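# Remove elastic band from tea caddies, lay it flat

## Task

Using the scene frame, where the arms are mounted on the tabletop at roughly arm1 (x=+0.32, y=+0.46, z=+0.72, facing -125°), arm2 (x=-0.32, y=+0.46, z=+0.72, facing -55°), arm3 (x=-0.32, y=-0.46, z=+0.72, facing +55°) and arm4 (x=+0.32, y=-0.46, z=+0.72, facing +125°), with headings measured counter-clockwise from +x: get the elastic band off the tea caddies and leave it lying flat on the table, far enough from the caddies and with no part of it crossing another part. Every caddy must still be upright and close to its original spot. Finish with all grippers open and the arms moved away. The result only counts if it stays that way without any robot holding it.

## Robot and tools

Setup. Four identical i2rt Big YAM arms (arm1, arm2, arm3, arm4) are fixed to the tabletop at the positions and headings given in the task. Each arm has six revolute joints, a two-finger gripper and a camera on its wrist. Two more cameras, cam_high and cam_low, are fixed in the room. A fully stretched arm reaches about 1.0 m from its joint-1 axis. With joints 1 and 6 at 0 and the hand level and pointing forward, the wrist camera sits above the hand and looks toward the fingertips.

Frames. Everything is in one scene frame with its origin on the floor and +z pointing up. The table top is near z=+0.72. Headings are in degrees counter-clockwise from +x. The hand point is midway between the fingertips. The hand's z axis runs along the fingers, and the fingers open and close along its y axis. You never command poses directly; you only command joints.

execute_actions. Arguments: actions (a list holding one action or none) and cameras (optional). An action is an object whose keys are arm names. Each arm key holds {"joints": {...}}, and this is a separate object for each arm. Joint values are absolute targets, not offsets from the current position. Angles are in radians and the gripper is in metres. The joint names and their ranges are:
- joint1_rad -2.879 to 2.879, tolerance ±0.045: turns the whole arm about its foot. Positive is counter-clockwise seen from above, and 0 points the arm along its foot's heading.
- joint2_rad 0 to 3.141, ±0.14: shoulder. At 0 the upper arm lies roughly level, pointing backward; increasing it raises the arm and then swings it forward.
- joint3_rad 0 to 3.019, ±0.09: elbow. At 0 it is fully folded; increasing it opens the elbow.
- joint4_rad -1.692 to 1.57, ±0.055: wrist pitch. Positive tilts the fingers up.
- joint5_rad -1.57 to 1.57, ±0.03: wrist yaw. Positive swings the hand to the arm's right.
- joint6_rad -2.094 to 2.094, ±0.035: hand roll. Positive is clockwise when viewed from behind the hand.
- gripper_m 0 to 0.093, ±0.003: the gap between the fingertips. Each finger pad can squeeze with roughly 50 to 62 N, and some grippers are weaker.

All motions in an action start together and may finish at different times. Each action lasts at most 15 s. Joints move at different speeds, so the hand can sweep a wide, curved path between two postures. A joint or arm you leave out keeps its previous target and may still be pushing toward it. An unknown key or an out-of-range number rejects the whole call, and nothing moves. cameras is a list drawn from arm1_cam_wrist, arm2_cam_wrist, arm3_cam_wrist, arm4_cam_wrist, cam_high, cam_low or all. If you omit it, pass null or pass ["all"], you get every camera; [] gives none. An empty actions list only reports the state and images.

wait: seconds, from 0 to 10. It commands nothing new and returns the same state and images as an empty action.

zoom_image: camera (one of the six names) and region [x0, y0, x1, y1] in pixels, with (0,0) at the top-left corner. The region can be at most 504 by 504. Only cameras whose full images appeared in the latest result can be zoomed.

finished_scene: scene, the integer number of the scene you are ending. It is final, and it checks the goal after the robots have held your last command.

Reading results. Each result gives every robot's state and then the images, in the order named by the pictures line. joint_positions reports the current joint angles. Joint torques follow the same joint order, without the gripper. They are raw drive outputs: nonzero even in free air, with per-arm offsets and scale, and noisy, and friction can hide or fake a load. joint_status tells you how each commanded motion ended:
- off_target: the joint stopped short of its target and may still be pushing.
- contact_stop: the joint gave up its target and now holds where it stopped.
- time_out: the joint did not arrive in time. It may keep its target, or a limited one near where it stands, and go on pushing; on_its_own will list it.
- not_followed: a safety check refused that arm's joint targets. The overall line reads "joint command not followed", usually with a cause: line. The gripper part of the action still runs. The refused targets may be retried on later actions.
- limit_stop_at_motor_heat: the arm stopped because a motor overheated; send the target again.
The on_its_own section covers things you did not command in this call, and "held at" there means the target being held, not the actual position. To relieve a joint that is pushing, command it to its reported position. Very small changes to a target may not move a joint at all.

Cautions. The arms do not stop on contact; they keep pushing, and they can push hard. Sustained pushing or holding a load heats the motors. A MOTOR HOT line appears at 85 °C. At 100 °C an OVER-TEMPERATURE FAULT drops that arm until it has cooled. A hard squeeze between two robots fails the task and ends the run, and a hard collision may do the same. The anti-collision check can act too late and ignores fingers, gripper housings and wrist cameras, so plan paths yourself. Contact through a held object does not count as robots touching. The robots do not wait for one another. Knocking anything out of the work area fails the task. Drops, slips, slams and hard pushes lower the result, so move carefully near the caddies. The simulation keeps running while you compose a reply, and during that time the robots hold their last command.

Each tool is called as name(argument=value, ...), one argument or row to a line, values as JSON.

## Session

execute_actions(
  actions=[],
)

Scene clock: 0.00 s.
Joint torques (N m, as the arm reports them, + toward a larger angle): no reading
Motor temperatures (°C, as the motors report them): arm1=[23 25 30 23 25 23] | arm2=[21 24 29 25 23 25] | arm3=[22 24 28 25 25 22] | arm4=[23 25 28 24 22 25]
arm1.joint_positions: joint1_rad=-0.004 joint2_rad=+0.433 joint3_rad=+1.471 joint4_rad=-1.541 joint5_rad=-0.011 joint6_rad=-0.002 gripper_m=+0.095
arm1.joint_status: not commanded
arm1.hand: x=+0.2580 y=+0.3609 z=+1.2994 quat_wxyz=(-0.249, -0.753, -0.418, +0.443) (m; scene frame)
arm2.joint_positions: joint1_rad=+0.017 joint2_rad=+0.451 joint3_rad=+1.478 joint4_rad=-1.537 joint5_rad=-0.012 joint6_rad=-0.013 gripper_m=+0.094
arm2.joint_status: not commanded
arm2.hand: x=-0.2479 y=+0.3675 z=+1.3127 quat_wxyz=(-0.460, -0.368, -0.777, +0.220) (m; scene frame)
arm3.joint_positions: joint1_rad=+0.006 joint2_rad=+0.426 joint3_rad=+1.469 joint4_rad=-1.520 joint5_rad=+0.003 joint6_rad=+0.004 gripper_m=+0.094
arm3.joint_status: not commanded
arm3.hand: x=-0.2502 y=-0.3676 z=+1.3352 quat_wxyz=(-0.464, +0.383, -0.763, -0.235) (m; scene frame)
arm4.joint_positions: joint1_rad=+0.016 joint2_rad=+0.447 joint3_rad=+1.467 joint4_rad=-1.545 joint5_rad=+0.011 joint6_rad=+0.000 gripper_m=+0.095
arm4.joint_status: not commanded
arm4.hand: x=+0.2539 y=-0.3636 z=+1.3268 quat_wxyz=(-0.237, +0.766, -0.400, -0.444) (m; scene frame)
pictures: arm1_cam_wrist, arm2_cam_wrist, arm3_cam_wrist, arm4_cam_wrist, cam_high, cam_low
Images, in order (width x height): arm1_cam_wrist 672x504, arm2_cam_wrist 672x504, arm3_cam_wrist 672x504, arm4_cam_wrist 672x504, cam_high 672x504, cam_low 672x504.

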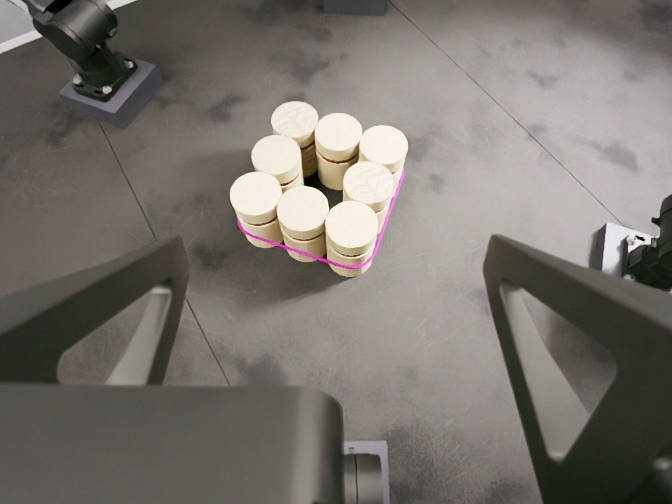

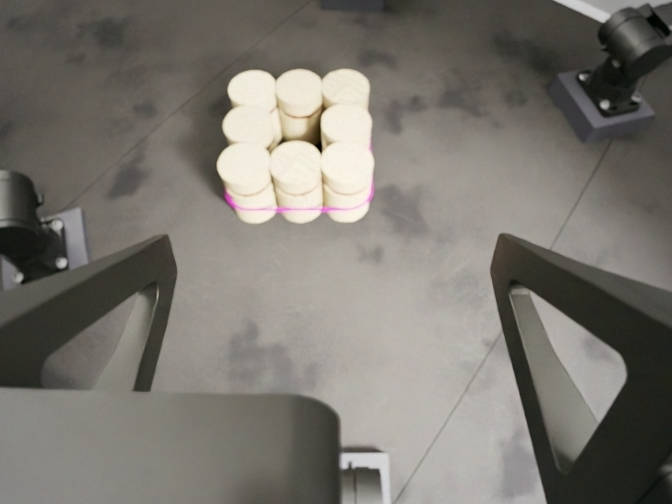

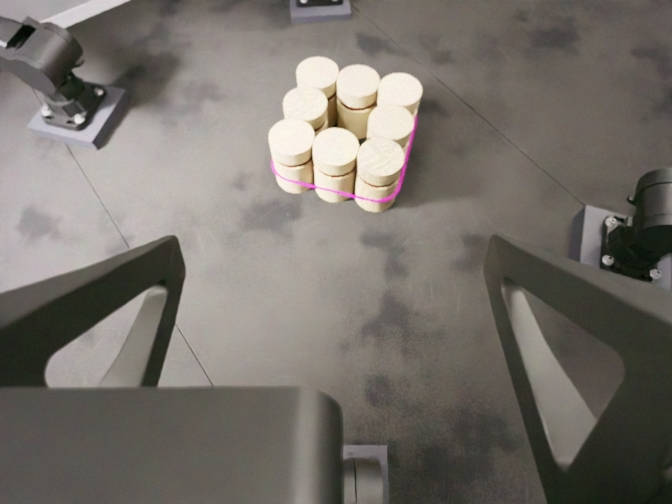

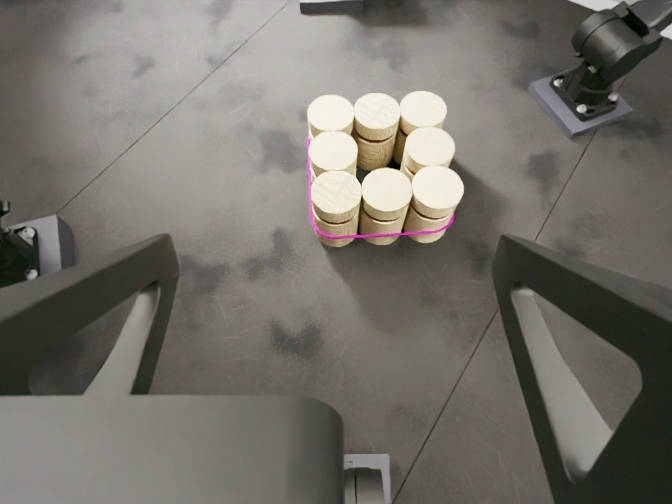

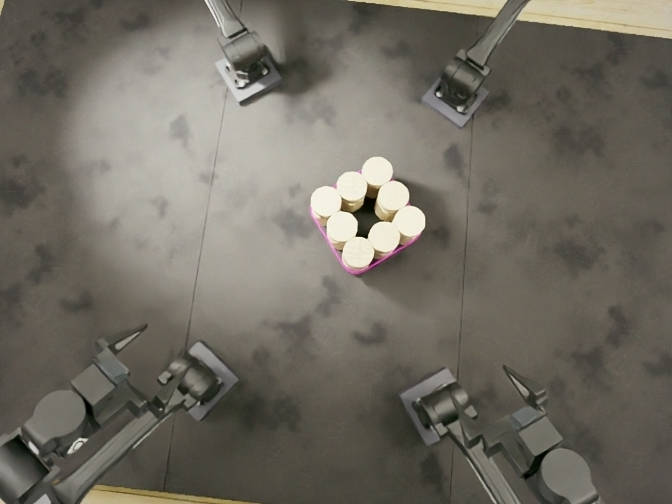

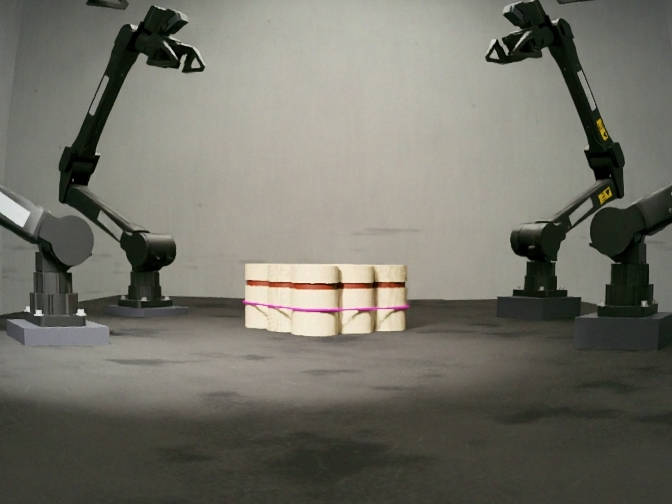

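execute_actions(
  actions=[
    {"arm1":{"joints":{"joint1_rad":0.085,"joint2_rad":0.75,"joint3_rad":0.478,"joint4_rad":-0.475,"gripper_m":0.024}},"arm2":{"joints":{"joint1_rad":0.04,"joint2_rad":1.15,"joint3_rad":0.705,"joint4_rad":-0.37,"gripper_m":0.024}},"arm3":{"joints":{"joint1_rad":-0.075,"joint2_rad":1.3,"joint3_rad":0.795,"joint4_rad":-0.318,"gripper_m":0.024}},"arm4":{"joints":{"joint1_rad":-0.293,"joint2_rad":1.13,"joint3_rad":0.615,"joint4_rad":-0.29,"gripper_m":0.024}}},
  ],
  cameras=["cam_high"],
)

execute_actions(
  actions=[
    {"arm1":{"joints":{"joint2_rad":1.065}},"arm2":{"joints":{"joint2_rad":1.393}},"arm3":{"joints":{"joint2_rad":1.54}},"arm4":{"joints":{"joint2_rad":1.38}}},
  ],
)

Scene clock: 31.63 s.
Joint torques (N m, as the arm reports them, + toward a larger angle): arm1=[ 1.71 -0.9   8.44  2.26  0.11  0.04] | arm2=[-0.25 -6.68  7.6   2.06 -0.03 -0.02] | arm3=[-0.07 -7.28 10.2   1.69  0.08  0.19] | arm4=[ 0.63 -8.47  9.24  2.32  0.06  0.1 ]
Motor temperatures (°C, as the motors report them): arm1=[23 26 32 23 25 23] | arm2=[21 24 31 25 23 25] | arm3=[22 24 30 25 25 22] | arm4=[23 25 30 24 22 25]
arm1.joint_positions: joint1_rad=+0.074 joint2_rad=+0.751 joint3_rad=+0.482 joint4_rad=-0.496 joint5_rad=-0.011 joint6_rad=-0.002 gripper_m=+0.024
arm1.joint_status: all done
arm1.hand: x=+0.1634 y=+0.1613 z=+0.9044 quat_wxyz=(-0.206, -0.787, -0.477, +0.333) (m; scene frame)
arm2.joint_positions: joint1_rad=+0.024 joint2_rad=+1.156 joint3_rad=+0.701 joint4_rad=-0.394 joint5_rad=-0.012 joint6_rad=-0.013 gripper_m=+0.024
arm2.joint_status: all done
arm2.hand: x=-0.0474 y=+0.1204 z=+0.9040 quat_wxyz=(-0.324, -0.398, -0.845, +0.151) (m; scene frame)
arm3.joint_positions: joint1_rad=-0.065 joint2_rad=+1.281 joint3_rad=+0.783 joint4_rad=-0.335 joint5_rad=+0.003 joint6_rad=+0.004 gripper_m=+0.024
arm3.joint_status: all done
arm3.hand: x=-0.0080 y=-0.0956 z=+0.9174 quat_wxyz=(-0.327, +0.389, -0.848, -0.151) (m; scene frame)
arm4.joint_positions: joint1_rad=-0.287 joint2_rad=+1.137 joint3_rad=+0.617 joint4_rad=-0.307 joint5_rad=+0.011 joint6_rad=+0.000 gripper_m=+0.024
arm4.joint_status: all done
arm4.hand: x=+0.1943 y=-0.0581 z=+0.9044 quat_wxyz=(-0.221, +0.750, -0.550, -0.295) (m; scene frame)
pictures: cam_high
Images, in order (width x height): cam_high 672x504.

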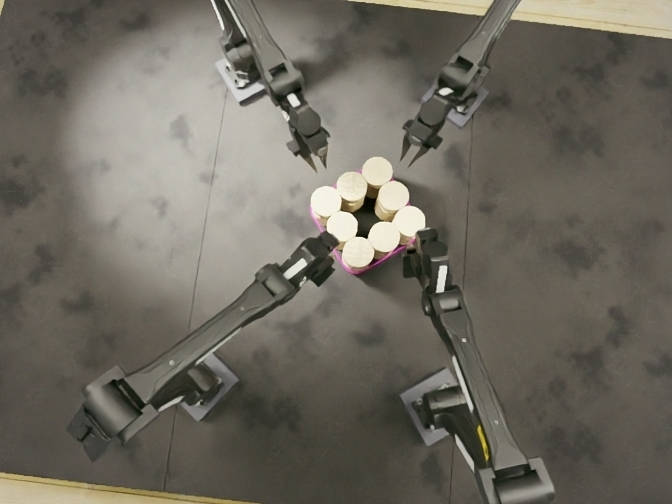

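Scene clock: 32.83 s.
Joint torques (N m, as the arm reports them, + toward a larger angle): arm1=[ 1.85 -3.37  6.99  1.75  0.12  0.03] | arm2=[ 0.16 -8.82  6.5   1.71 -0.03 -0.03] | arm3=[ -0.03 -10.85   8.44   1.29   0.08   0.19] | arm4=[  0.61 -11.28   7.92   1.75   0.06   0.1 ]
Motor temperatures (°C, as the motors report them): arm1=[23 26 33 23 25 23] | arm2=[21 24 31 25 23 25] | arm3=[22 24 30 25 25 22] | arm4=[23 25 30 24 22 25]
arm1.joint_positions: joint1_rad=+0.074 joint2_rad=+1.070 joint3_rad=+0.482 joint4_rad=-0.492 joint5_rad=-0.011 joint6_rad=-0.002 gripper_m=+0.024
arm1.joint_status: all done
arm1.hand: x=+0.1652 y=+0.1646 z=+0.8045 quat_wxyz=(-0.130, -0.830, -0.502, +0.205) (m; scene frame)
arm2.joint_positions: joint1_rad=+0.024 joint2_rad=+1.402 joint3_rad=+0.698 joint4_rad=-0.387 joint5_rad=-0.012 joint6_rad=-0.013 gripper_m=+0.024
arm2.joint_status: all done
arm2.hand: x=-0.0509 y=+0.1254 z=+0.8022 quat_wxyz=(-0.221, -0.414, -0.877, +0.100) (m; scene frame)
arm3.joint_positions: joint1_rad=-0.065 joint2_rad=+1.541 joint3_rad=+0.783 joint4_rad=-0.328 joint5_rad=+0.003 joint6_rad=+0.004 gripper_m=+0.024
arm3.joint_status: all done
arm3.hand: x=-0.0142 y=-0.1026 z=+0.8000 quat_wxyz=(-0.218, +0.405, -0.882, -0.100) (m; scene frame)
arm4.joint_positions: joint1_rad=-0.287 joint2_rad=+1.392 joint3_rad=+0.612 joint4_rad=-0.302 joint5_rad=+0.011 joint6_rad=+0.000 gripper_m=+0.024
arm4.joint_status: all done
arm4.hand: x=+0.1982 y=-0.0707 z=+0.8017 quat_wxyz=(-0.149, +0.782, -0.573, -0.197) (m; scene frame)
pictures: arm1_cam_wrist, arm2_cam_wrist, arm3_cam_wrist, arm4_cam_wrist, cam_high, cam_low
Images, in order (width x height): arm1_cam_wrist 672x504, arm2_cam_wrist 672x504, arm3_cam_wrist 672x504, arm4_cam_wrist 672x504, cam_high 672x504, cam_low 672x504.

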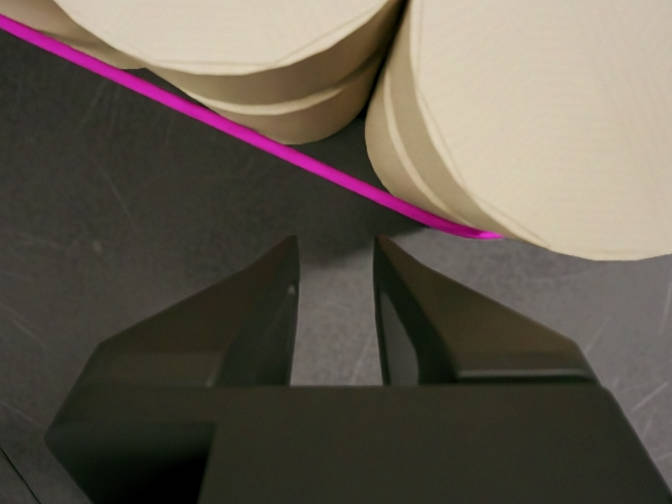

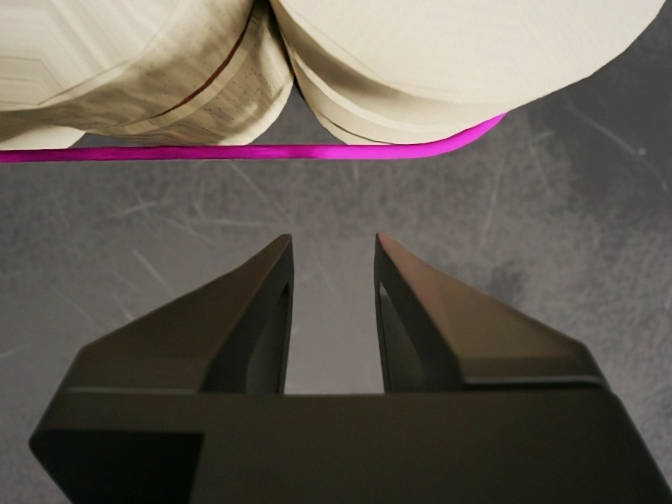

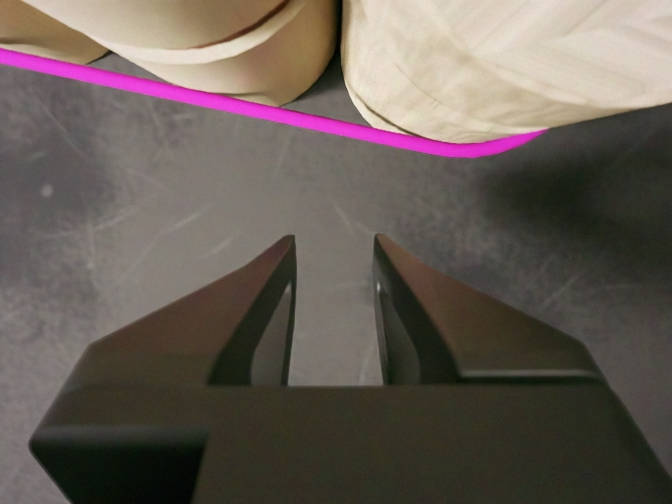

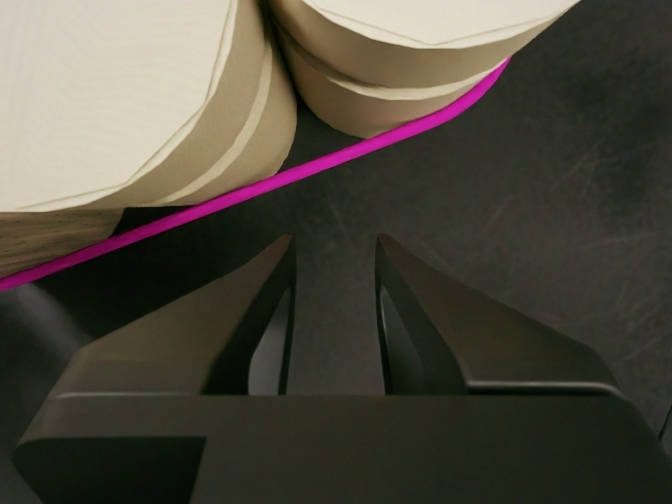

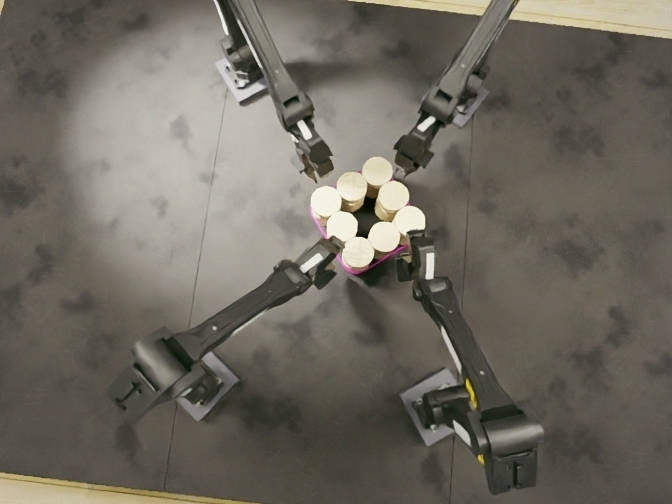

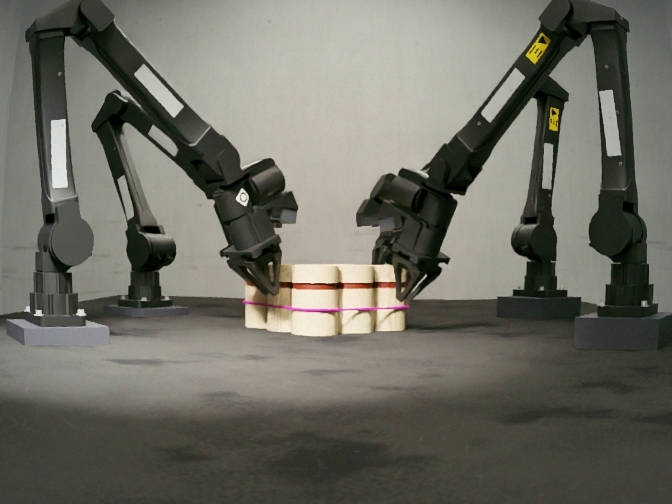

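execute_actions(
  actions=[
    {"arm1":{"joints":{"joint1_rad":0.04,"joint6_rad":2.0}},"arm2":{"joints":{"joint1_rad":0.054,"joint3_rad":0.765,"joint6_rad":1.6}},"arm3":{"joints":{"joint3_rad":0.875,"joint2_rad":1.57,"joint6_rad":1.79}},"arm4":{"joints":{"joint3_rad":0.667,"joint6_rad":1.23}}},
  ],
  cameras=["arm1_cam_wrist","arm2_cam_wrist","arm3_cam_wrist","arm4_cam_wrist"],
)

Scene clock: 44.47 s.
Joint torques (N m, as the arm reports them, + toward a larger angle): arm1=[ 0.07 -3.41  6.91  1.66  0.2   0.13] | arm2=[ 0.14 -9.68  8.91  1.56  0.02  0.12] | arm3=[-0.07 -9.21 10.95  1.14  0.15  0.28] | arm4=[  0.66 -11.3   11.93   1.71   0.15   0.18]
Motor temperatures (°C, as the motors report them): arm1=[23 25 33 23 25 23] | arm2=[21 24 31 25 23 25] | arm3=[22 24 30 25 25 22] | arm4=[23 25 31 24 22 25]
arm1.joint_positions: joint1_rad=+0.052 joint2_rad=+1.070 joint3_rad=+0.482 joint4_rad=-0.492 joint5_rad=-0.011 joint6_rad=+1.988 gripper_m=+0.024
arm1.joint_status: all done
arm1.hand: x=+0.1589 y=+0.1680 z=+0.8045 quat_wxyz=(-0.243, -0.869, +0.432, +0.005) (m; scene frame)
arm2.joint_positions: joint1_rad=+0.040 joint2_rad=+1.402 joint3_rad=+0.728 joint4_rad=-0.387 joint5_rad=-0.012 joint6_rad=+1.585 gripper_m=+0.024
arm2.joint_status: all done
arm2.hand: x=-0.0370 y=+0.1195 z=+0.8144 quat_wxyz=(-0.238, -0.911, -0.322, -0.095) (m; scene frame)
arm3.joint_positions: joint1_rad=-0.065 joint2_rad=+1.548 joint3_rad=+0.835 joint4_rad=-0.328 joint5_rad=+0.003 joint6_rad=+1.774 gripper_m=+0.024
arm3.joint_status: all done
arm3.hand: x=+0.0012 y=-0.0846 z=+0.8177 quat_wxyz=(-0.066, -0.424, -0.867, -0.253) (m; scene frame)
arm4.joint_positions: joint1_rad=-0.287 joint2_rad=+1.392 joint3_rad=+0.622 joint4_rad=-0.302 joint5_rad=+0.011 joint6_rad=+1.216 gripper_m=+0.024
arm4.joint_status: all done
arm4.hand: x=+0.1967 y=-0.0660 z=+0.8057 quat_wxyz=(-0.010, +0.314, -0.915, -0.252) (m; scene frame)
pictures: arm1_cam_wrist, arm2_cam_wrist, arm3_cam_wrist, arm4_cam_wrist
Images, in order (width x height): arm1_cam_wrist 672x504, arm2_cam_wrist 672x504, arm3_cam_wrist 672x504, arm4_cam_wrist 672x504.

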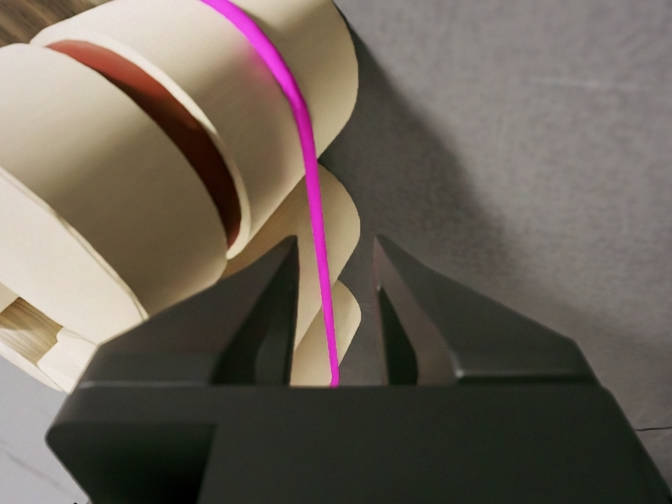

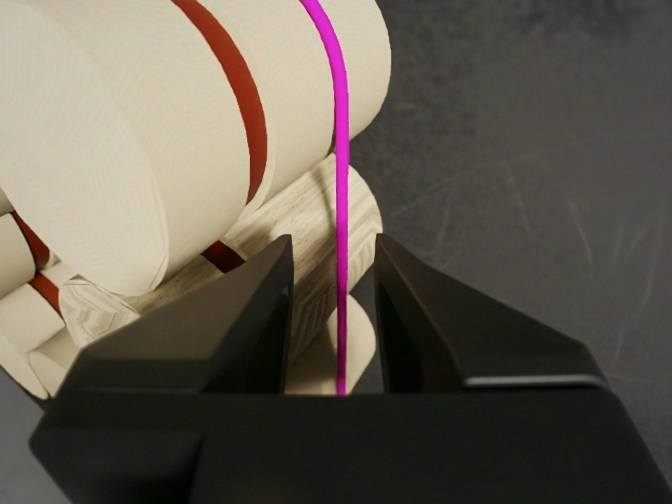

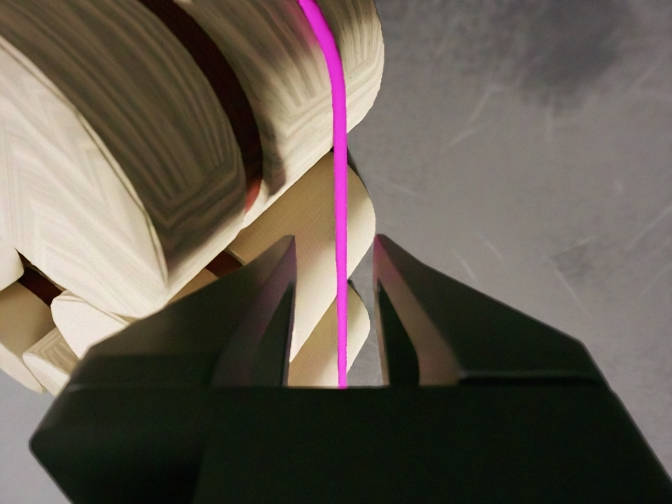

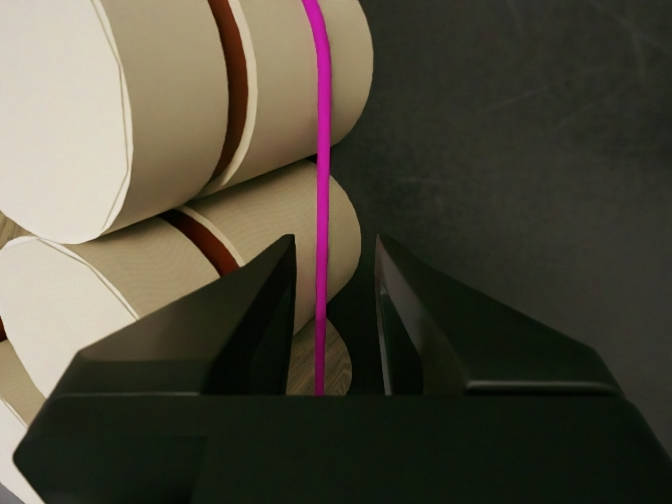

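execute_actions(
  actions=[
    {"arm1":{"joints":{"joint2_rad":1.22,"joint4_rad":-0.347}},"arm2":{"joints":{"joint2_rad":1.525,"joint4_rad":-0.26}},"arm3":{"joints":{"joint2_rad":1.678,"joint4_rad":-0.188}},"arm4":{"joints":{"joint2_rad":1.502,"joint4_rad":-0.157}}},
  ],
  cameras=["arm1_cam_wrist","arm2_cam_wrist","arm3_cam_wrist","arm4_cam_wrist","cam_low"],
)

Scene clock: 53.10 s.
Joint torques (N m, as the arm reports them, + toward a larger angle): arm1=[ 0.02 -4.48  6.13  1.62  0.22  0.12] | arm2=[  0.35 -10.32   7.96   1.52   0.04   0.11] | arm3=[ -0.12 -11.22  10.18   1.32   0.16   0.3 ] | arm4=[  0.59 -12.29  10.54   1.87   0.15   0.18]
Motor temperatures (°C, as the motors report them): arm1=[23 25 33 23 25 23] | arm2=[21 24 32 25 23 25] | arm3=[22 24 31 25 25 22] | arm4=[23 25 32 24 22 25]
arm1.joint_positions: joint1_rad=+0.052 joint2_rad=+1.223 joint3_rad=+0.482 joint4_rad=-0.365 joint5_rad=-0.011 joint6_rad=+1.988 gripper_m=+0.024
arm1.joint_status: all done
arm1.hand: x=+0.1515 y=+0.1546 z=+0.7697 quat_wxyz=(-0.230, -0.871, +0.433, +0.005) (m; scene frame)
arm2.joint_positions: joint1_rad=+0.040 joint2_rad=+1.529 joint3_rad=+0.731 joint4_rad=-0.282 joint5_rad=-0.012 joint6_rad=+1.585 gripper_m=+0.024
arm2.joint_status: all done
arm2.hand: x=-0.0282 y=+0.1091 z=+0.7739 quat_wxyz=(-0.230, -0.914, -0.322, -0.093) (m; scene frame)
arm3.joint_positions: joint1_rad=-0.065 joint2_rad=+1.670 joint3_rad=+0.835 joint4_rad=-0.203 joint5_rad=+0.003 joint6_rad=+1.774 gripper_m=+0.024
arm3.joint_status: all done
arm3.hand: x=+0.0103 y=-0.0738 z=+0.7749 quat_wxyz=(-0.067, -0.424, -0.866, -0.255) (m; scene frame)
arm4.joint_positions: joint1_rad=-0.287 joint2_rad=+1.510 joint3_rad=+0.628 joint4_rad=-0.172 joint5_rad=+0.011 joint6_rad=+1.217 gripper_m=+0.024
arm4.joint_status: all done
arm4.hand: x=+0.1911 y=-0.0487 z=+0.7765 quat_wxyz=(-0.011, +0.313, -0.913, -0.260) (m; scene frame)
pictures: arm1_cam_wrist, arm2_cam_wrist, arm3_cam_wrist, arm4_cam_wrist, cam_low
Images, in order (width x height): arm1_cam_wrist 672x504, arm2_cam_wrist 672x504, arm3_cam_wrist 672x504, arm4_cam_wrist 672x504, cam_low 672x504.

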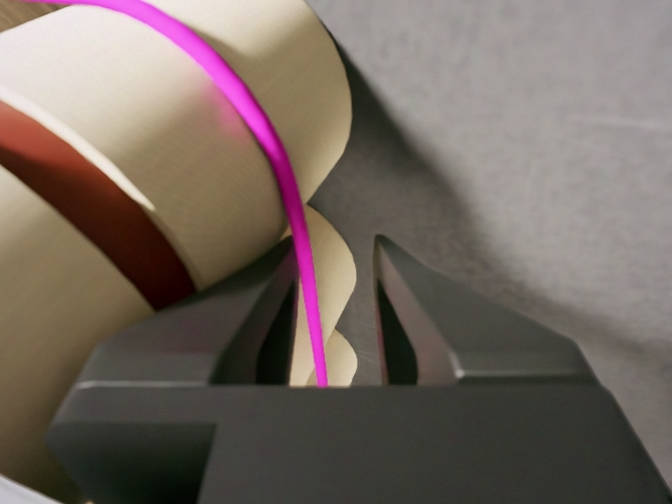

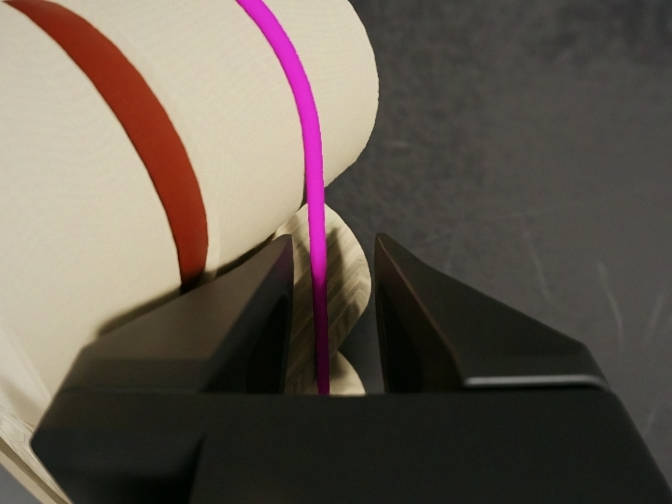

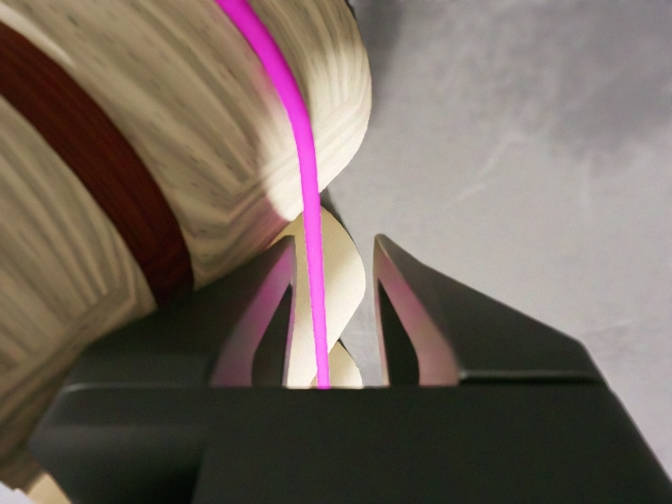

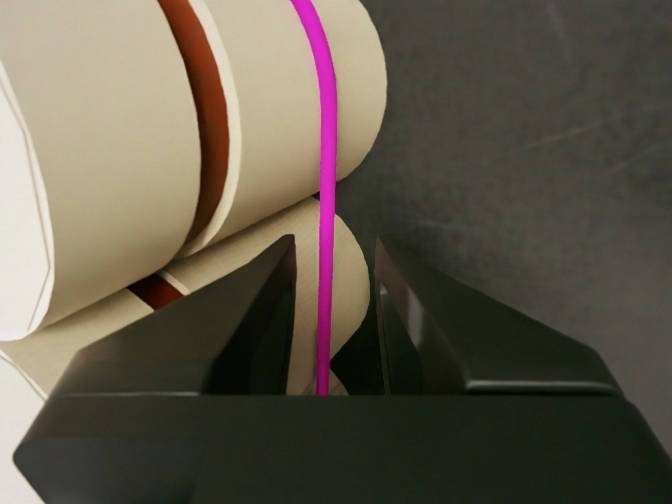

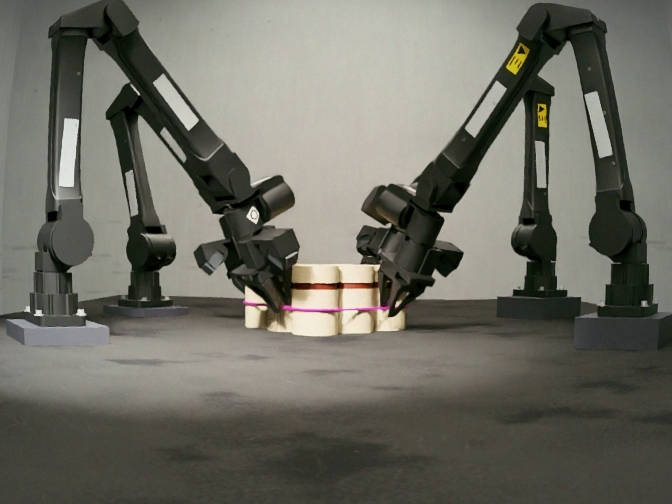

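execute_actions(
  actions=[
    {"arm1":{"joints":{"joint2_rad":1.30,"joint4_rad":-0.26}},"arm2":{"joints":{"joint2_rad":1.585,"joint4_rad":-0.20}},"arm3":{"joints":{"joint2_rad":1.73,"joint4_rad":-0.125}},"arm4":{"joints":{"joint2_rad":1.572,"joint4_rad":-0.095}}},
  ],
  cameras=["arm1_cam_wrist","arm2_cam_wrist","arm3_cam_wrist","arm4_cam_wrist","cam_high"],
)

Scene clock: 60.97 s.
Joint torques (N m, as the arm reports them, + toward a larger angle): arm1=[ 0.02 -3.02  5.9   1.61  0.05  0.12] | arm2=[ -0.14 -10.22   7.65   1.78   0.04   0.1 ] | arm3=[-0.03 -9.78  9.93  1.38  0.13  0.29] | arm4=[  0.61 -12.3    9.94   1.9    0.15   0.17]
Motor temperatures (°C, as the motors report them): arm1=[23 25 33 23 25 23] | arm2=[21 24 32 25 23 25] | arm3=[22 25 31 25 25 22] | arm4=[23 25 32 24 22 25]
arm1.joint_positions: joint1_rad=+0.052 joint2_rad=+1.276 joint3_rad=+0.482 joint4_rad=-0.276 joint5_rad=-0.008 joint6_rad=+1.989 gripper_m=+0.024
arm1.joint_status: all done
arm1.hand: x=+0.1442 y=+0.1426 z=+0.7624 quat_wxyz=(-0.247, -0.867, +0.432, +0.007) (m; scene frame)
arm2.joint_positions: joint1_rad=+0.040 joint2_rad=+1.579 joint3_rad=+0.731 joint4_rad=-0.221 joint5_rad=-0.012 joint6_rad=+1.585 gripper_m=+0.024
arm2.joint_status: all done
arm2.hand: x=-0.0236 y=+0.1036 z=+0.7588 quat_wxyz=(-0.235, -0.912, -0.322, -0.094) (m; scene frame)
arm3.joint_positions: joint1_rad=-0.065 joint2_rad=+1.705 joint3_rad=+0.835 joint4_rad=-0.141 joint5_rad=+0.004 joint6_rad=+1.775 gripper_m=+0.024
arm3.joint_status: all done
arm3.hand: x=+0.0162 y=-0.0674 z=+0.7659 quat_wxyz=(-0.070, -0.423, -0.863, -0.268) (m; scene frame)
arm4.joint_positions: joint1_rad=-0.287 joint2_rad=+1.574 joint3_rad=+0.630 joint4_rad=-0.110 joint5_rad=+0.011 joint6_rad=+1.217 gripper_m=+0.024
arm4.joint_status: all done
arm4.hand: x=+0.1894 y=-0.0435 z=+0.7583 quat_wxyz=(-0.011, +0.313, -0.913, -0.260) (m; scene frame)
pictures: arm1_cam_wrist, arm2_cam_wrist, arm3_cam_wrist, arm4_cam_wrist, cam_high
Images, in order (width x height): arm1_cam_wrist 672x504, arm2_cam_wrist 672x504, arm3_cam_wrist 672x504, arm4_cam_wrist 672x504, cam_high 672x504.

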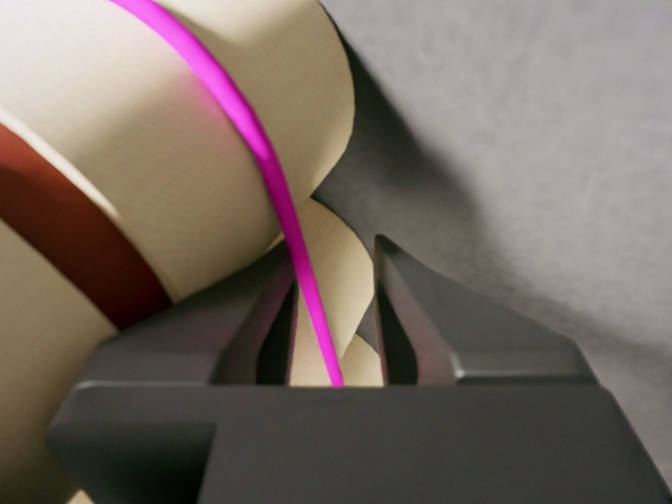

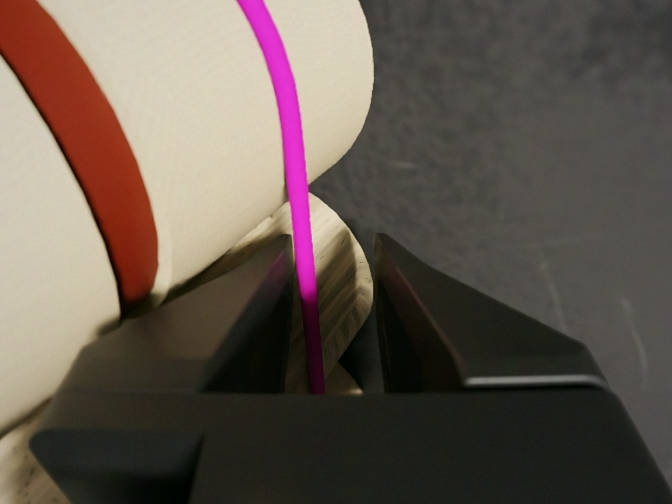

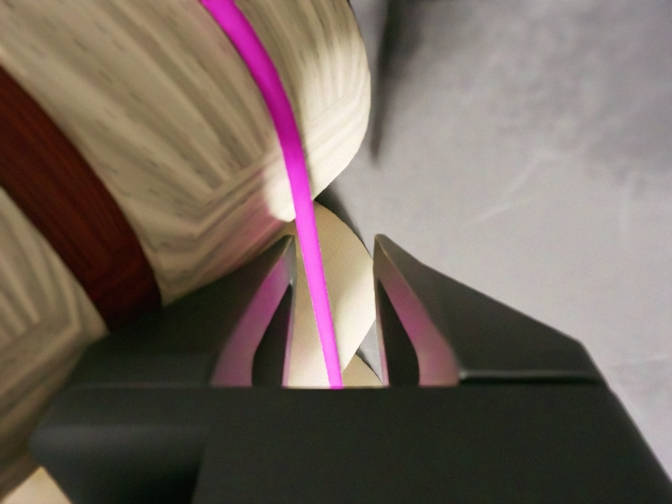

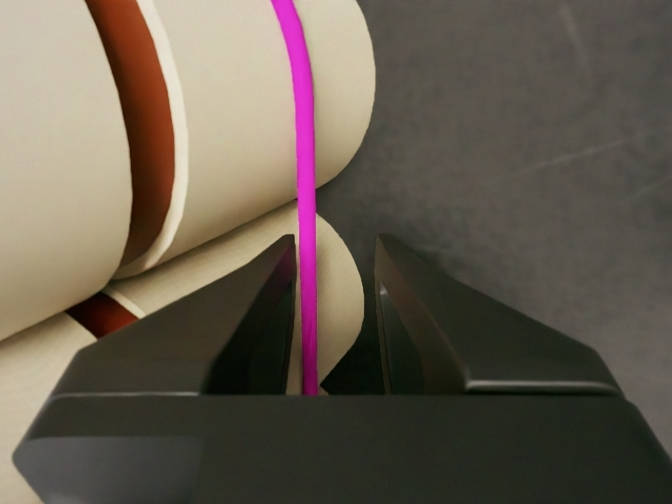

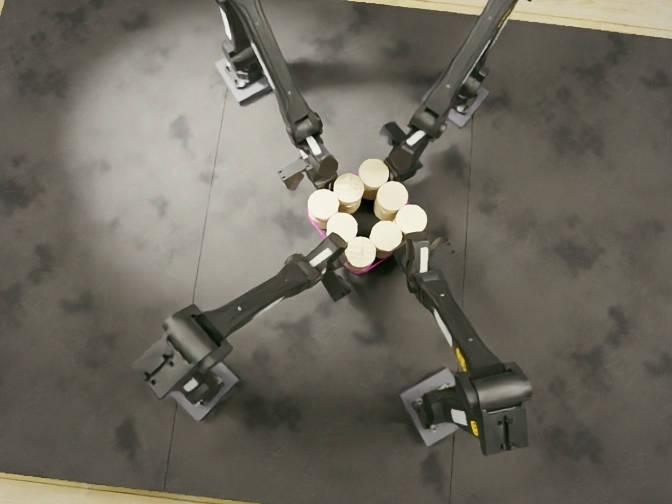

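execute_actions(
  actions=[],
)

Scene clock: 85.13 s.
Joint torques (N m, as the arm reports them, + toward a larger angle): arm1=[ 0.02 -3.05  5.9   1.64  0.06  0.11] | arm2=[ -0.05 -10.22   7.79   1.65   0.04   0.1 ] | arm3=[ -0.08 -10.15   9.86   1.4    0.14   0.29] | arm4=[  0.63 -12.19  10.     1.9    0.15   0.18]
Motor temperatures (°C, as the motors report them): arm1=[23 25 32 23 25 23] | arm2=[21 24 33 25 23 25] | arm3=[22 25 31 25 25 22] | arm4=[23 25 32 24 22 25]
arm1.joint_positions: joint1_rad=+0.052 joint2_rad=+1.276 joint3_rad=+0.482 joint4_rad=-0.276 joint5_rad=-0.008 joint6_rad=+1.989 gripper_m=+0.024
arm1.joint_status: all done
arm1.hand: x=+0.1442 y=+0.1426 z=+0.7624 quat_wxyz=(-0.247, -0.867, +0.432, +0.007) (m; scene frame)
arm2.joint_positions: joint1_rad=+0.040 joint2_rad=+1.579 joint3_rad=+0.731 joint4_rad=-0.221 joint5_rad=-0.012 joint6_rad=+1.585 gripper_m=+0.024
arm2.joint_status: all done
arm2.hand: x=-0.0236 y=+0.1036 z=+0.7588 quat_wxyz=(-0.235, -0.912, -0.322, -0.094) (m; scene frame)
arm3.joint_positions: joint1_rad=-0.065 joint2_rad=+1.705 joint3_rad=+0.835 joint4_rad=-0.141 joint5_rad=+0.004 joint6_rad=+1.775 gripper_m=+0.024
arm3.joint_status: all done
arm3.hand: x=+0.0162 y=-0.0674 z=+0.7659 quat_wxyz=(-0.070, -0.423, -0.863, -0.268) (m; scene frame)
arm4.joint_positions: joint1_rad=-0.287 joint2_rad=+1.574 joint3_rad=+0.630 joint4_rad=-0.110 joint5_rad=+0.011 joint6_rad=+1.217 gripper_m=+0.024
arm4.joint_status: all done
arm4.hand: x=+0.1894 y=-0.0435 z=+0.7583 quat_wxyz=(-0.011, +0.313, -0.913, -0.260) (m; scene frame)
pictures: arm1_cam_wrist, arm2_cam_wrist, arm3_cam_wrist, arm4_cam_wrist, cam_high, cam_low
Images, in order (width x height): arm1_cam_wrist 672x504, arm2_cam_wrist 672x504, arm3_cam_wrist 672x504, arm4_cam_wrist 672x504, cam_high 672x504, cam_low 672x504.

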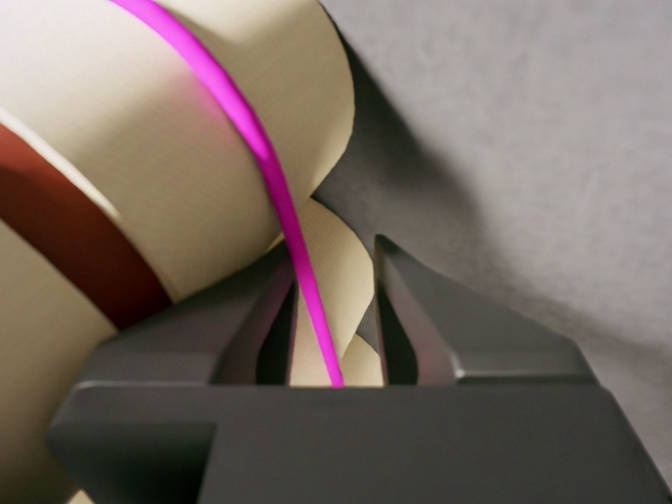

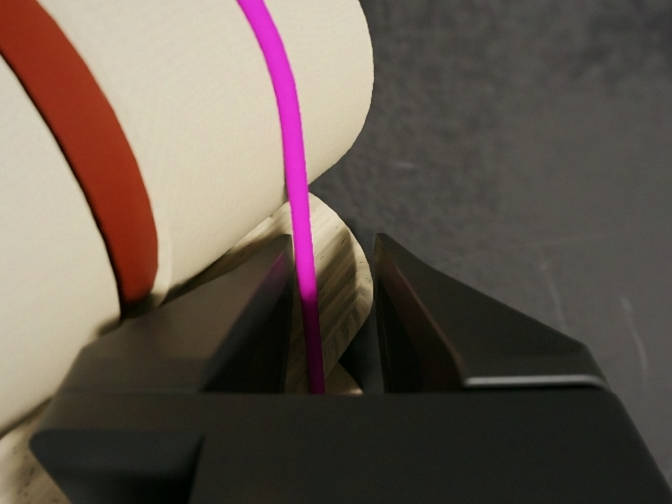

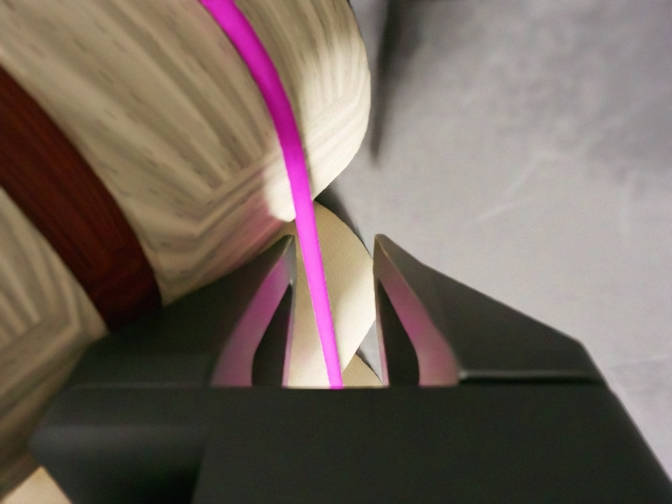

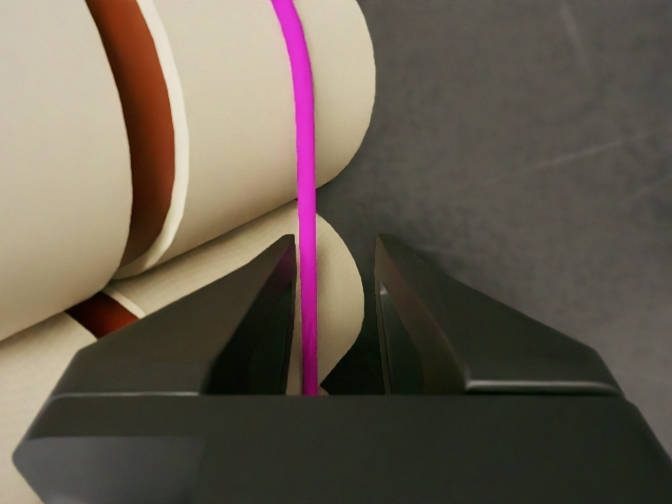

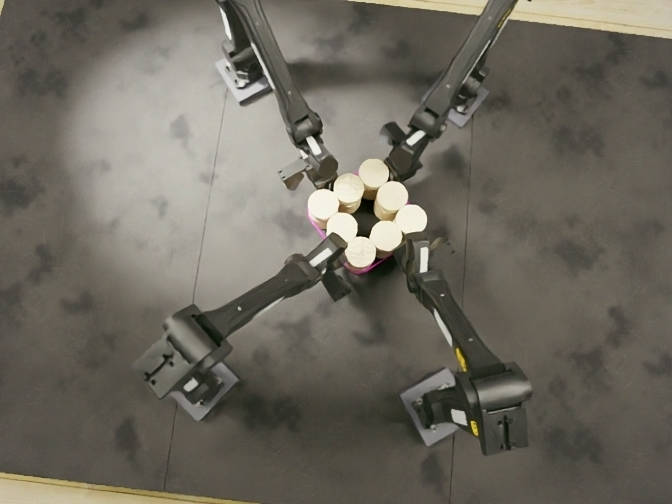

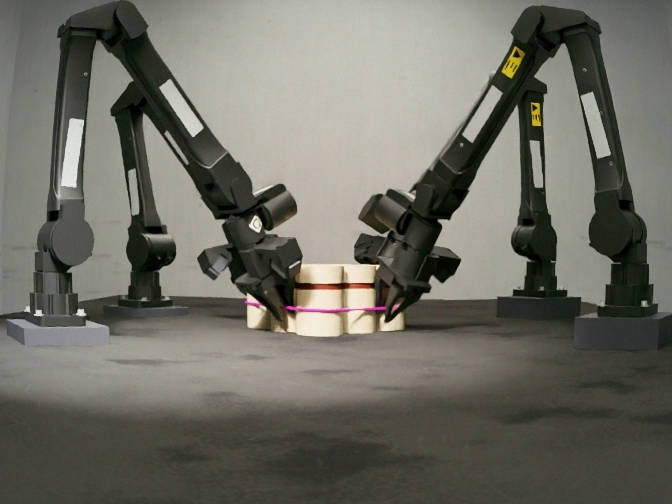

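execute_actions(
  actions=[
    {"arm1":{"joints":{"gripper_m":0,"joint2_rad":1.27}},"arm2":{"joints":{"gripper_m":0}},"arm3":{"joints":{"gripper_m":0,"joint2_rad":1.70}},"arm4":{"joints":{"gripper_m":0}}},
  ],
  cameras=["cam_high"],
)

Scene clock: 92.70 s.
Joint torques (N m, as the arm reports them, + toward a larger angle): arm1=[ 0.14 -4.97  5.9   1.65  0.05  0.12] | arm2=[ 0.09 -9.99  7.7   1.72  0.03  0.11] | arm3=[ -0.1  -12.32   9.79   1.37   0.13   0.31] | arm4=[  0.62 -12.51   9.97   1.83   0.15   0.17]
Motor temperatures (°C, as the motors report them): arm1=[23 25 32 23 25 23] | arm2=[21 24 33 25 22 25] | arm3=[22 25 32 25 25 22] | arm4=[23 25 32 24 22 25]
arm1.joint_positions: joint1_rad=+0.052 joint2_rad=+1.274 joint3_rad=+0.482 joint4_rad=-0.276 joint5_rad=-0.008 joint6_rad=+1.989 gripper_m=+0.002
arm1.joint_status: all done
arm1.hand: x=+0.1441 y=+0.1425 z=+0.7630 quat_wxyz=(-0.248, -0.867, +0.432, +0.007) (m; scene frame)
arm2.joint_positions: joint1_rad=+0.040 joint2_rad=+1.579 joint3_rad=+0.731 joint4_rad=-0.221 joint5_rad=-0.012 joint6_rad=+1.585 gripper_m=+0.002
arm2.joint_status: all done
arm2.hand: x=-0.0236 y=+0.1036 z=+0.7588 quat_wxyz=(-0.235, -0.912, -0.322, -0.094) (m; scene frame)
arm3.joint_positions: joint1_rad=-0.065 joint2_rad=+1.705 joint3_rad=+0.835 joint4_rad=-0.140 joint5_rad=+0.004 joint6_rad=+1.775 gripper_m=+0.002
arm3.joint_status: all done
arm3.hand: x=+0.0163 y=-0.0673 z=+0.7660 quat_wxyz=(-0.070, -0.423, -0.863, -0.268) (m; scene frame)
arm4.joint_positions: joint1_rad=-0.287 joint2_rad=+1.574 joint3_rad=+0.630 joint4_rad=-0.110 joint5_rad=+0.011 joint6_rad=+1.217 gripper_m=+0.001
arm4.joint_status: all done
arm4.hand: x=+0.1894 y=-0.0435 z=+0.7583 quat_wxyz=(-0.011, +0.313, -0.913, -0.260) (m; scene frame)
pictures: cam_high
Images, in order (width x height): cam_high 672x504.

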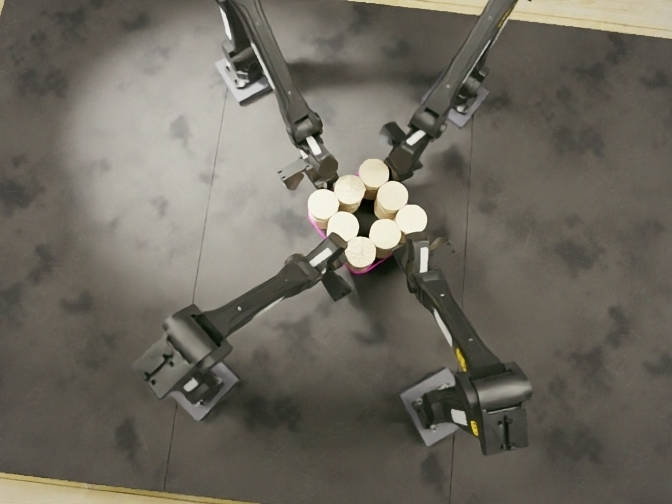

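execute_actions(
  actions=[
    {"arm1":{"joints":{"joint1_rad":0.065,"joint2_rad":1.189,"joint3_rad":0.54,"joint4_rad":-0.517}},"arm2":{"joints":{"joint1_rad":-0.03,"joint2_rad":1.504,"joint3_rad":0.797,"joint4_rad":-0.458}},"arm3":{"joints":{"joint1_rad":-0.11,"joint2_rad":1.639,"joint3_rad":0.894,"joint4_rad":-0.42}},"arm4":{"joints":{"joint1_rad":-0.375,"joint2_rad":1.533,"joint3_rad":0.743,"joint4_rad":-0.375}}},
  ],
  cameras=["cam_high"],
)

Scene clock: 104.03 s.
Joint torques (N m, as the arm reports them, + toward a larger angle): arm1=[ 1.95 -3.75  8.55  0.13 -0.16  0.12] | arm2=[ -2.06 -10.54   7.61  -0.08   0.32   0.11] | arm3=[ -0.35 -12.79   9.18  -0.08   0.26   0.3 ] | arm4=[  1.07 -12.42   9.69   0.69   0.15   0.18]
Motor temperatures (°C, as the motors report them): arm1=[23 25 33 23 25 23] | arm2=[21 24 33 25 22 25] | arm3=[22 25 32 25 25 22] | arm4=[23 25 32 24 22 25]
arm1.joint_positions: joint1_rad=+0.052 joint2_rad=+1.185 joint3_rad=+0.514 joint4_rad=-0.488 joint5_rad=-0.003 joint6_rad=+1.989 gripper_m=+0.002
arm1.joint_status: all done
arm1.hand: x=+0.1547 y=+0.1632 z=+0.7816 quat_wxyz=(-0.203, -0.876, +0.437, +0.007) (m; scene frame)
arm2.joint_positions: joint1_rad=-0.010 joint2_rad=+1.509 joint3_rad=+0.770 joint4_rad=-0.431 joint5_rad=-0.020 joint6_rad=+1.585 gripper_m=+0.002
arm2.joint_status: all done
arm2.hand: x=-0.0522 y=+0.1053 z=+0.7814 quat_wxyz=(-0.189, -0.931, -0.303, -0.077) (m; scene frame)
arm3.joint_positions: joint1_rad=-0.097 joint2_rad=+1.655 joint3_rad=+0.866 joint4_rad=-0.399 joint5_rad=+0.000 joint6_rad=+1.775 gripper_m=+0.002
arm3.joint_status: all done
arm3.hand: x=+0.0048 y=-0.1032 z=+0.7725 quat_wxyz=(-0.050, -0.445, -0.875, -0.184) (m; scene frame)
arm4.joint_positions: joint1_rad=-0.376 joint2_rad=+1.535 joint3_rad=+0.715 joint4_rad=-0.367 joint5_rad=+0.011 joint6_rad=+1.217 gripper_m=+0.001
arm4.joint_status: all done
arm4.hand: x=+0.2286 y=-0.0410 z=+0.7767 quat_wxyz=(-0.017, +0.277, -0.941, -0.195) (m; scene frame)
pictures: cam_high
Images, in order (width x height): cam_high 672x504.

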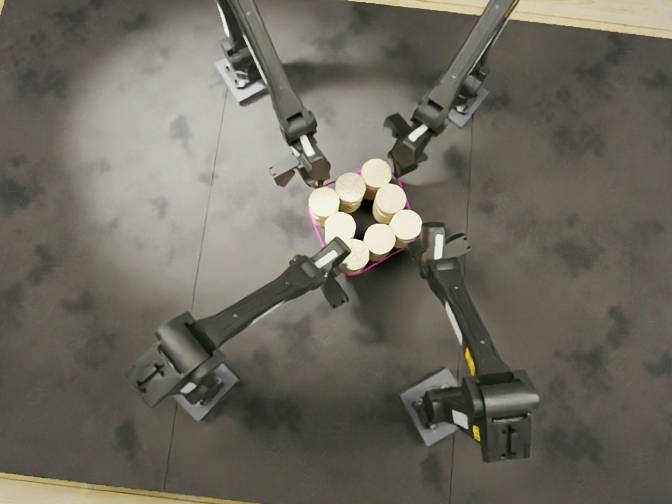

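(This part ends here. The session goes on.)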